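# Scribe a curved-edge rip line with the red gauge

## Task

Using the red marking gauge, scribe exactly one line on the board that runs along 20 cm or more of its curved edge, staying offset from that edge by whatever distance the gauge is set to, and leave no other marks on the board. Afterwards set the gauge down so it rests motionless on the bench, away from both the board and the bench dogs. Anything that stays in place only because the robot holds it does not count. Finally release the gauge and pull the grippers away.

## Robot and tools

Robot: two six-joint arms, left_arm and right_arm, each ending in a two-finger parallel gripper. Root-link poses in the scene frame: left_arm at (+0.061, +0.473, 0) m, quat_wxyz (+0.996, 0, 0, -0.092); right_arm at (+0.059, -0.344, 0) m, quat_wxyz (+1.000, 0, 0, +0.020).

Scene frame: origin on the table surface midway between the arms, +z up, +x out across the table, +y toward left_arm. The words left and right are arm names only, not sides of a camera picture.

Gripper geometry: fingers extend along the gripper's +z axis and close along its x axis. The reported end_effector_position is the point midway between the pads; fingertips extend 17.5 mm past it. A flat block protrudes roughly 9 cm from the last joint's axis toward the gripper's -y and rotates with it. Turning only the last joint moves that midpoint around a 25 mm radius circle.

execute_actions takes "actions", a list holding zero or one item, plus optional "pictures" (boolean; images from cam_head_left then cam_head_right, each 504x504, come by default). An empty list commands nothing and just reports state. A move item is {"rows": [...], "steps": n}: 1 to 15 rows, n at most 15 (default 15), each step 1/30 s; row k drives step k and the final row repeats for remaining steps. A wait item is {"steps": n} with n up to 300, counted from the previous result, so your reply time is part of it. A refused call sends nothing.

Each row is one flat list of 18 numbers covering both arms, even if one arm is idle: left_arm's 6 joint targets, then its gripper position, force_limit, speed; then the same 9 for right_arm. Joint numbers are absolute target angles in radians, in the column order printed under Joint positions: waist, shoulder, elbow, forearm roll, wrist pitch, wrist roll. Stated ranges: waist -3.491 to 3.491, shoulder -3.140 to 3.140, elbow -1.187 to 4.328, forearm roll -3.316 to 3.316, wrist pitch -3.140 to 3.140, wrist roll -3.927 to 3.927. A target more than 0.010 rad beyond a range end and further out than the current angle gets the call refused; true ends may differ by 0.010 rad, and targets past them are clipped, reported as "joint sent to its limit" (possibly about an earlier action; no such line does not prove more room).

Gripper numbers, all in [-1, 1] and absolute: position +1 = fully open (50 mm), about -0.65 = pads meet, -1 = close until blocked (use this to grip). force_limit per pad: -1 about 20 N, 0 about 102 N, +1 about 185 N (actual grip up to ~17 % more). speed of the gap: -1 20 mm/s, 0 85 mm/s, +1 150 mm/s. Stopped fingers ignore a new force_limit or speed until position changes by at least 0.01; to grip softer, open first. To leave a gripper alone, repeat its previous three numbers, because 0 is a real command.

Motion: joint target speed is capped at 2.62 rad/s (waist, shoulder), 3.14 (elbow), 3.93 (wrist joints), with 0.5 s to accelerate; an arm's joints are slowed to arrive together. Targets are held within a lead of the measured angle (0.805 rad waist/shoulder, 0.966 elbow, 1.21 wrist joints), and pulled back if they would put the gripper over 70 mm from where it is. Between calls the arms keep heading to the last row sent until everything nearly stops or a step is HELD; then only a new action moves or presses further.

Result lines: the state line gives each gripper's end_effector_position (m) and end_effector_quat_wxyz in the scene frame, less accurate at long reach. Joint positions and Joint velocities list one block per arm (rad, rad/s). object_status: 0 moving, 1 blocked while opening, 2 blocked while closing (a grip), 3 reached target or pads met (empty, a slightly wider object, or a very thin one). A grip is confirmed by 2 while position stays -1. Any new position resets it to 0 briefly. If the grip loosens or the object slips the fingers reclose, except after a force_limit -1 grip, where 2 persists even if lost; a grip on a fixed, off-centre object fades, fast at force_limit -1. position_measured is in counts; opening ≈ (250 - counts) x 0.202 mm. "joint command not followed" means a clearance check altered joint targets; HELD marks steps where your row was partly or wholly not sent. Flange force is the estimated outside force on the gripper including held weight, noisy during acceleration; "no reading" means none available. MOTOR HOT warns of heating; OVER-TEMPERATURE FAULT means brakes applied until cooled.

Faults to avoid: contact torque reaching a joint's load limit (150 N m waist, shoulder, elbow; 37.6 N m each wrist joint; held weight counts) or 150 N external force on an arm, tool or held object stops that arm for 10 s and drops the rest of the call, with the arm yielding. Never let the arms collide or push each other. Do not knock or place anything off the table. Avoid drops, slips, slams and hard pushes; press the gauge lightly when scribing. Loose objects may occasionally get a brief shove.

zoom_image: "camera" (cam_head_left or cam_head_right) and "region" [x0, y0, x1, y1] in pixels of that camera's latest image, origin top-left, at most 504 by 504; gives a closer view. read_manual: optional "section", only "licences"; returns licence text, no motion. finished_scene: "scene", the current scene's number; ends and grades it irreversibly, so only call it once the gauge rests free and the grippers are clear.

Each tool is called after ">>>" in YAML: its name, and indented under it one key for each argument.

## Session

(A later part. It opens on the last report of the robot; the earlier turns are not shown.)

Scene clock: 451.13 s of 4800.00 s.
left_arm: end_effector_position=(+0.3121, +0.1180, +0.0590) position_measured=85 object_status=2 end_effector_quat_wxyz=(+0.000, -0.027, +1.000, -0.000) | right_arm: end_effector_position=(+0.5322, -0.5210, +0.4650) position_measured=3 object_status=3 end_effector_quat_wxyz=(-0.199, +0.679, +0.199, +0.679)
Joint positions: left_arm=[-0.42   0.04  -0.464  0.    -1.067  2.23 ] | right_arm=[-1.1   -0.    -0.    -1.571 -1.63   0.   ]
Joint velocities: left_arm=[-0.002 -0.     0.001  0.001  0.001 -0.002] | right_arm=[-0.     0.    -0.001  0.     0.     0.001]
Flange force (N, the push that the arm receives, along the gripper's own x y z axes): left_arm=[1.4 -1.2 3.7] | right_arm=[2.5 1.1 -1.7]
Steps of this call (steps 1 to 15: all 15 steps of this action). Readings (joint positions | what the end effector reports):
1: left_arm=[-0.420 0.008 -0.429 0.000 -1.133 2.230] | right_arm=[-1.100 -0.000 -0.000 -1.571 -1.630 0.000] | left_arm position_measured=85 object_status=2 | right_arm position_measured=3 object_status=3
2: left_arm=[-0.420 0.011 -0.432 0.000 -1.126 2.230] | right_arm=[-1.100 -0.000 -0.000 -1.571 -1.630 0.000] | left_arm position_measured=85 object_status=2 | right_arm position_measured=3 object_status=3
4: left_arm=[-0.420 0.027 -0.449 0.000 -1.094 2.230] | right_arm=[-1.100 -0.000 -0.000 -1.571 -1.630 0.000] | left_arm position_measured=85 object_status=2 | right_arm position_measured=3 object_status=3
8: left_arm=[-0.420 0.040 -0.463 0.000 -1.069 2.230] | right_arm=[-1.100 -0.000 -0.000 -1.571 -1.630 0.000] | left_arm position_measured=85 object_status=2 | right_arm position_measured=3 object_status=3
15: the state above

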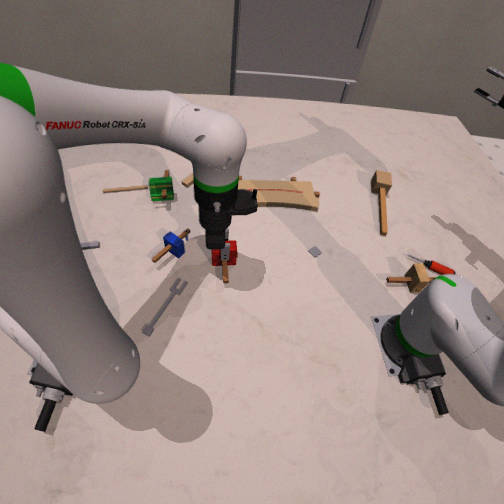

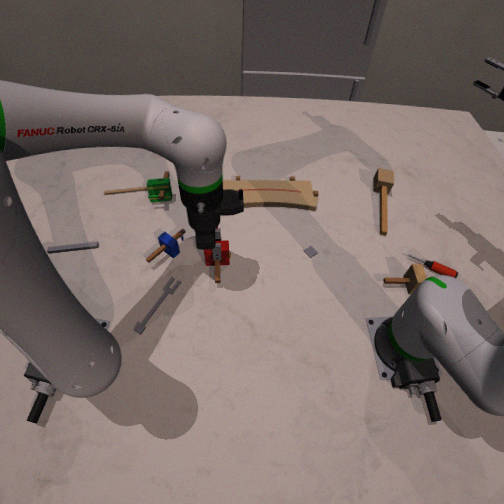

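>>> execute_actions:
  actions:
    - {"rows":[[-0.4197,0.0418,-0.465,0,-1.064,2.2296,-1,-0.3,-0.5,-1.1,0,0,-1.5708,-1.63,0,1,-0.4,0]],"steps":8}
  pictures: false

>>> execute_actions:
  actions:
    - {"rows":[[-0.4197,0.0418,-0.465,0,-1.064,2.2296,1,-0.3,-0.5,-1.1,0,0,-1.5708,-1.63,0,1,-0.4,0]]}
  pictures: false

>>> execute_actions:
  actions:
    - {"rows":[[-0.4197,-0.1,-0.25,0,-1.42,2.23,1,-0.3,-0.5,-1.1,0,0,-1.5708,-1.63,0,1,-0.4,0]]}
  pictures: false

>>> execute_actions:
  actions:
    - {"rows":[[0.3,-0.1,-0.25,0,-1.42,2.23,1,-0.3,-0.5,-1.1,0,0,-1.5708,-1.63,0,1,-0.4,0]]}
  pictures: false

>>> execute_actions:
  actions:
    - {"steps":30}

>>> zoom_image:
  camera: "cam_head_right"
  region: [185,165,335,295]

Scene clock: 467.50 s of 4800.00 s.
left_arm: end_effector_position=(+0.3121, +0.1180, +0.0580) position_measured=85 object_status=2 end_effector_quat_wxyz=(+0.000, -0.027, +1.000, +0.000) | right_arm: end_effector_position=(+0.5322, -0.5210, +0.4650) position_measured=3 object_status=3 end_effector_quat_wxyz=(-0.199, +0.679, +0.199, +0.679)
Joint positions: left_arm=[-0.42   0.042 -0.465 -0.    -1.064  2.23 ] | right_arm=[-1.1   -0.    -0.    -1.571 -1.63   0.   ]
Joint velocities: left_arm=[ 0.002 -0.    -0.001 -0.     0.001  0.003] | right_arm=[-0.     0.     0.001 -0.001  0.002 -0.001]
Flange force (N, the push that the arm receives, along the gripper's own x y z axes): left_arm=[1.9 2.2 1.9] | right_arm=[1.5 1.6 -0.8]
Steps of this call (steps 1 to 15: the robot went on to your last target; steps 16 to 90: nothing new was sent; then 13.10 s passed at rest; steps 91 to 98: all 8 steps of this action). Readings (joint positions | what the end effector reports):
91: left_arm=[-0.420 0.041 -0.464 -0.000 -1.066 2.230] | right_arm=[-1.100 -0.000 -0.000 -1.571 -1.630 0.000] | left_arm position_measured=85 object_status=2 | right_arm position_measured=3 object_status=3
92: left_arm=[-0.420 0.041 -0.464 -0.000 -1.066 2.230] | right_arm=[-1.100 -0.000 -0.000 -1.571 -1.630 0.000] | left_arm position_measured=85 object_status=2 | right_arm position_measured=3 object_status=3
94: left_arm=[-0.420 0.042 -0.465 -0.000 -1.065 2.230] | right_arm=[-1.100 -0.000 -0.000 -1.571 -1.630 0.000] | left_arm position_measured=85 object_status=2 | right_arm position_measured=3 object_status=3
98: the state above

Scene clock: 468.00 s of 4800.00 s.
left_arm: end_effector_position=(+0.3121, +0.1180, +0.0579) position_measured=3 object_status=0 end_effector_quat_wxyz=(+0.000, -0.027, +1.000, +0.000) | right_arm: end_effector_position=(+0.5322, -0.5210, +0.4650) position_measured=3 object_status=3 end_effector_quat_wxyz=(-0.199, +0.679, +0.199, +0.679)
Joint positions: left_arm=[-0.42   0.042 -0.465 -0.    -1.064  2.23 ] | right_arm=[-1.1   -0.    -0.    -1.571 -1.63   0.   ]
Joint velocities: left_arm=[-0.001  0.001  0.001  0.    -0.     0.   ] | right_arm=[ 0.    -0.     0.001  0.001  0.     0.001]
Flange force (N, the push that the arm receives, along the gripper's own x y z axes): left_arm=[0.3 0.9 1.0] | right_arm=[1.6 2.3 -1.4]
Steps of this call (steps 1 to 15: all 15 steps of this action). Readings (joint positions | what the end effector reports):
1: left_arm=[-0.420 0.042 -0.465 -0.000 -1.064 2.230] | right_arm=[-1.100 -0.000 -0.000 -1.571 -1.630 0.000] | left_arm position_measured=79 object_status=0 | right_arm position_measured=3 object_status=3
2: left_arm=[-0.420 0.042 -0.465 -0.000 -1.064 2.230] | right_arm=[-1.100 -0.000 -0.000 -1.571 -1.630 0.000] | left_arm position_measured=70 object_status=0 | right_arm position_measured=3 object_status=3
4: left_arm=[-0.420 0.042 -0.465 -0.000 -1.064 2.230] | right_arm=[-1.100 -0.000 -0.000 -1.571 -1.630 -0.000] | left_arm position_measured=53 object_status=0 | right_arm position_measured=3 object_status=3
8: left_arm=[-0.420 0.042 -0.465 -0.000 -1.064 2.230] | right_arm=[-1.100 -0.000 -0.000 -1.571 -1.630 0.000] | left_arm position_measured=18 object_status=0 | right_arm position_measured=3 object_status=3
15: the state above

Scene clock: 468.50 s of 4800.00 s.
left_arm: end_effector_position=(+0.3056, +0.1225, +0.1981) position_measured=3 object_status=3 end_effector_quat_wxyz=(+0.000, -0.028, +1.000, -0.000) | right_arm: end_effector_position=(+0.5322, -0.5210, +0.4650) position_measured=3 object_status=3 end_effector_quat_wxyz=(-0.199, +0.679, +0.199, +0.679)
Joint positions: left_arm=[-0.42  -0.098 -0.254 -0.    -1.413  2.23 ] | right_arm=[-1.1   -0.    -0.    -1.571 -1.63   0.   ]
Joint velocities: left_arm=[-0.    -0.068  0.104 -0.    -0.173 -0.   ] | right_arm=[ 0.     0.    -0.     0.     0.001  0.   ]
Flange force (N, the push that the arm receives, along the gripper's own x y z axes): left_arm=[8.5 9.6 -15.7] | right_arm=[1.4 2.5 -1.9]
Steps of this call (steps 1 to 15: all 15 steps of this action). Readings (joint positions | what the end effector reports):
1: left_arm=[-0.420 0.042 -0.465 -0.000 -1.064 2.230] | right_arm=[-1.100 -0.000 -0.000 -1.571 -1.630 0.000] | left_arm position_measured=3 object_status=0 | right_arm position_measured=3 object_status=3
2: left_arm=[-0.420 0.040 -0.462 -0.000 -1.070 2.230] | right_arm=[-1.100 -0.000 -0.000 -1.571 -1.630 0.000] | left_arm position_measured=3 object_status=3 | right_arm position_measured=3 object_status=3
4: left_arm=[-0.420 0.025 -0.439 -0.000 -1.109 2.230] | right_arm=[-1.100 -0.000 -0.000 -1.571 -1.630 0.000] | left_arm position_measured=3 object_status=3 | right_arm position_measured=3 object_status=3
8: left_arm=[-0.420 -0.031 -0.355 -0.000 -1.246 2.230] | right_arm=[-1.100 -0.000 -0.000 -1.571 -1.630 0.000] | left_arm position_measured=3 object_status=3 | right_arm position_measured=3 object_status=3
15: the state above

Scene clock: 469.00 s of 4800.00 s.
left_arm: end_effector_position=(+0.4085, +0.2249, +0.1999) position_measured=3 object_status=3 end_effector_quat_wxyz=(+0.000, -0.197, +0.980, -0.000) | right_arm: end_effector_position=(+0.5322, -0.5210, +0.4650) position_measured=3 object_status=3 end_effector_quat_wxyz=(-0.199, +0.679, +0.199, +0.679)
Joint positions: left_arm=[-0.078 -0.099 -0.251 -0.    -1.418  2.23 ] | right_arm=[-1.1   -0.    -0.    -1.571 -1.63   0.   ]
Joint velocities: left_arm=[ 0.839 -0.002  0.003 -0.    -0.004  0.001] | right_arm=[-0.    -0.     0.001  0.     0.001  0.   ]
Flange force (N, the push that the arm receives, along the gripper's own x y z axes): left_arm=[0.7 -1.4 0.8] | right_arm=[2.1 1.9 -1.8]
Steps of this call (steps 1 to 15: all 15 steps of this action). Readings (joint positions | what the end effector reports):
1: left_arm=[-0.419 -0.099 -0.252 -0.000 -1.417 2.230] | right_arm=[-1.100 -0.000 -0.000 -1.571 -1.630 -0.000] | left_arm position_measured=3 object_status=3 | right_arm position_measured=3 object_status=3
2: left_arm=[-0.414 -0.099 -0.252 -0.000 -1.417 2.230] | right_arm=[-1.100 -0.000 -0.000 -1.571 -1.630 0.000] | left_arm position_measured=3 object_status=3 | right_arm position_measured=3 object_status=3
4: left_arm=[-0.388 -0.099 -0.252 -0.000 -1.417 2.230] | right_arm=[-1.100 -0.000 0.000 -1.571 -1.630 0.000] | left_arm position_measured=3 object_status=3 | right_arm position_measured=3 object_status=3
8: left_arm=[-0.277 -0.099 -0.252 -0.000 -1.417 2.230] | right_arm=[-1.100 -0.000 -0.000 -1.571 -1.630 0.000] | left_arm position_measured=3 object_status=3 | right_arm position_measured=3 object_status=3
15: the state above

Scene clock: 470.00 s of 4800.00 s.
left_arm: end_effector_position=(+0.4754, +0.3707, +0.2007) position_measured=3 object_status=3 end_effector_quat_wxyz=(+0.000, -0.378, +0.926, -0.000) | right_arm: end_effector_position=(+0.5322, -0.5210, +0.4650) position_measured=3 object_status=3 end_effector_quat_wxyz=(-0.199, +0.679, +0.199, +0.679)
Joint positions: left_arm=[ 0.3  -0.1  -0.25 -0.   -1.42  2.23] | right_arm=[-1.1   -0.    -0.    -1.571 -1.63   0.   ]
Joint velocities: left_arm=[ 0.003 -0.001  0.001  0.    -0.     0.001] | right_arm=[-0.     0.     0.001  0.    -0.001  0.   ]
Flange force (N, the push that the arm receives, along the gripper's own x y z axes): left_arm=[3.0 2.8 4.2] | right_arm=[2.0 3.4 -2.0]
Steps of this call (steps 1 to 30: the robot went on to your last target). Readings (joint positions | what the end effector reports):
1: left_arm=[-0.049 -0.099 -0.251 -0.000 -1.418 2.230] | right_arm=[-1.100 -0.000 -0.000 -1.571 -1.630 0.000] | left_arm position_measured=3 object_status=3 | right_arm position_measured=3 object_status=3
2: left_arm=[-0.021 -0.099 -0.251 -0.000 -1.418 2.230] | right_arm=[-1.100 -0.000 -0.000 -1.571 -1.630 0.000] | left_arm position_measured=3 object_status=3 | right_arm position_measured=3 object_status=3
4: left_arm=[0.036 -0.099 -0.251 -0.000 -1.419 2.230] | right_arm=[-1.100 -0.000 -0.000 -1.571 -1.630 0.000] | left_arm position_measured=3 object_status=3 | right_arm position_measured=3 object_status=3
8: left_arm=[0.150 -0.100 -0.250 -0.000 -1.419 2.230] | right_arm=[-1.100 -0.000 -0.000 -1.571 -1.630 0.000] | left_arm position_measured=3 object_status=3 | right_arm position_measured=3 object_status=3
30: the state above
All arms were judged still, so your last target was given up. Only a new action makes them travel on or press farther. Fingers that are still opening or closing keep moving.

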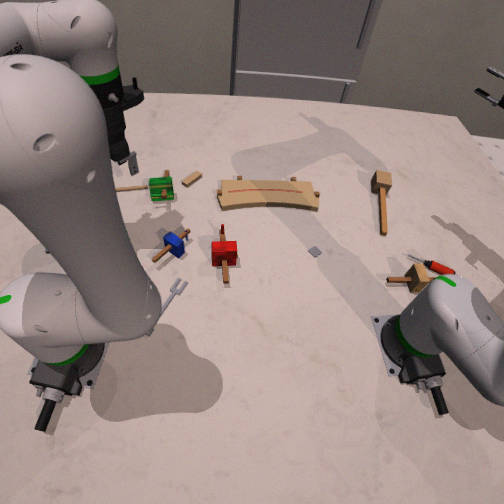

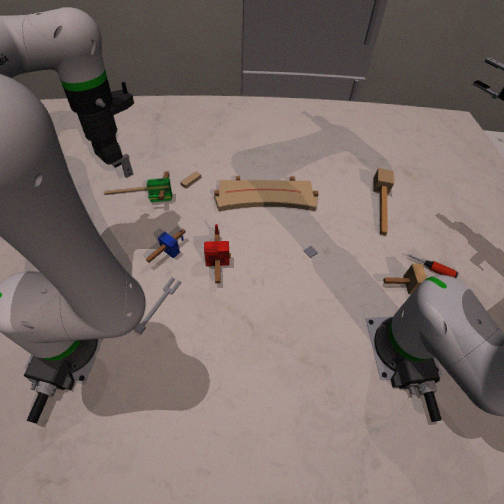

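Region (185, 165, 335, 295) of cam_head_right's 504x504 image, scaled by 3.360, with more detail than that image has; it fills the top 437 rows of this view, and the rest is white.

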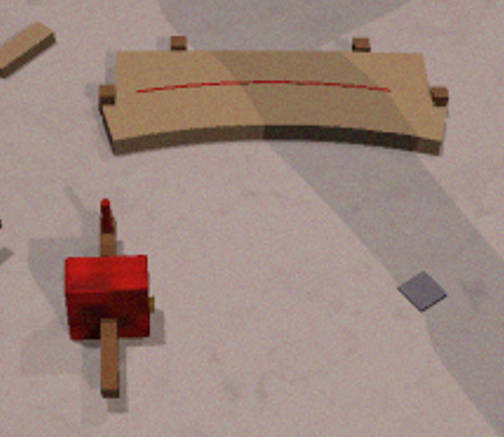

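>>> finished_scene:
  scene: 2

The scene is finished: the task was done.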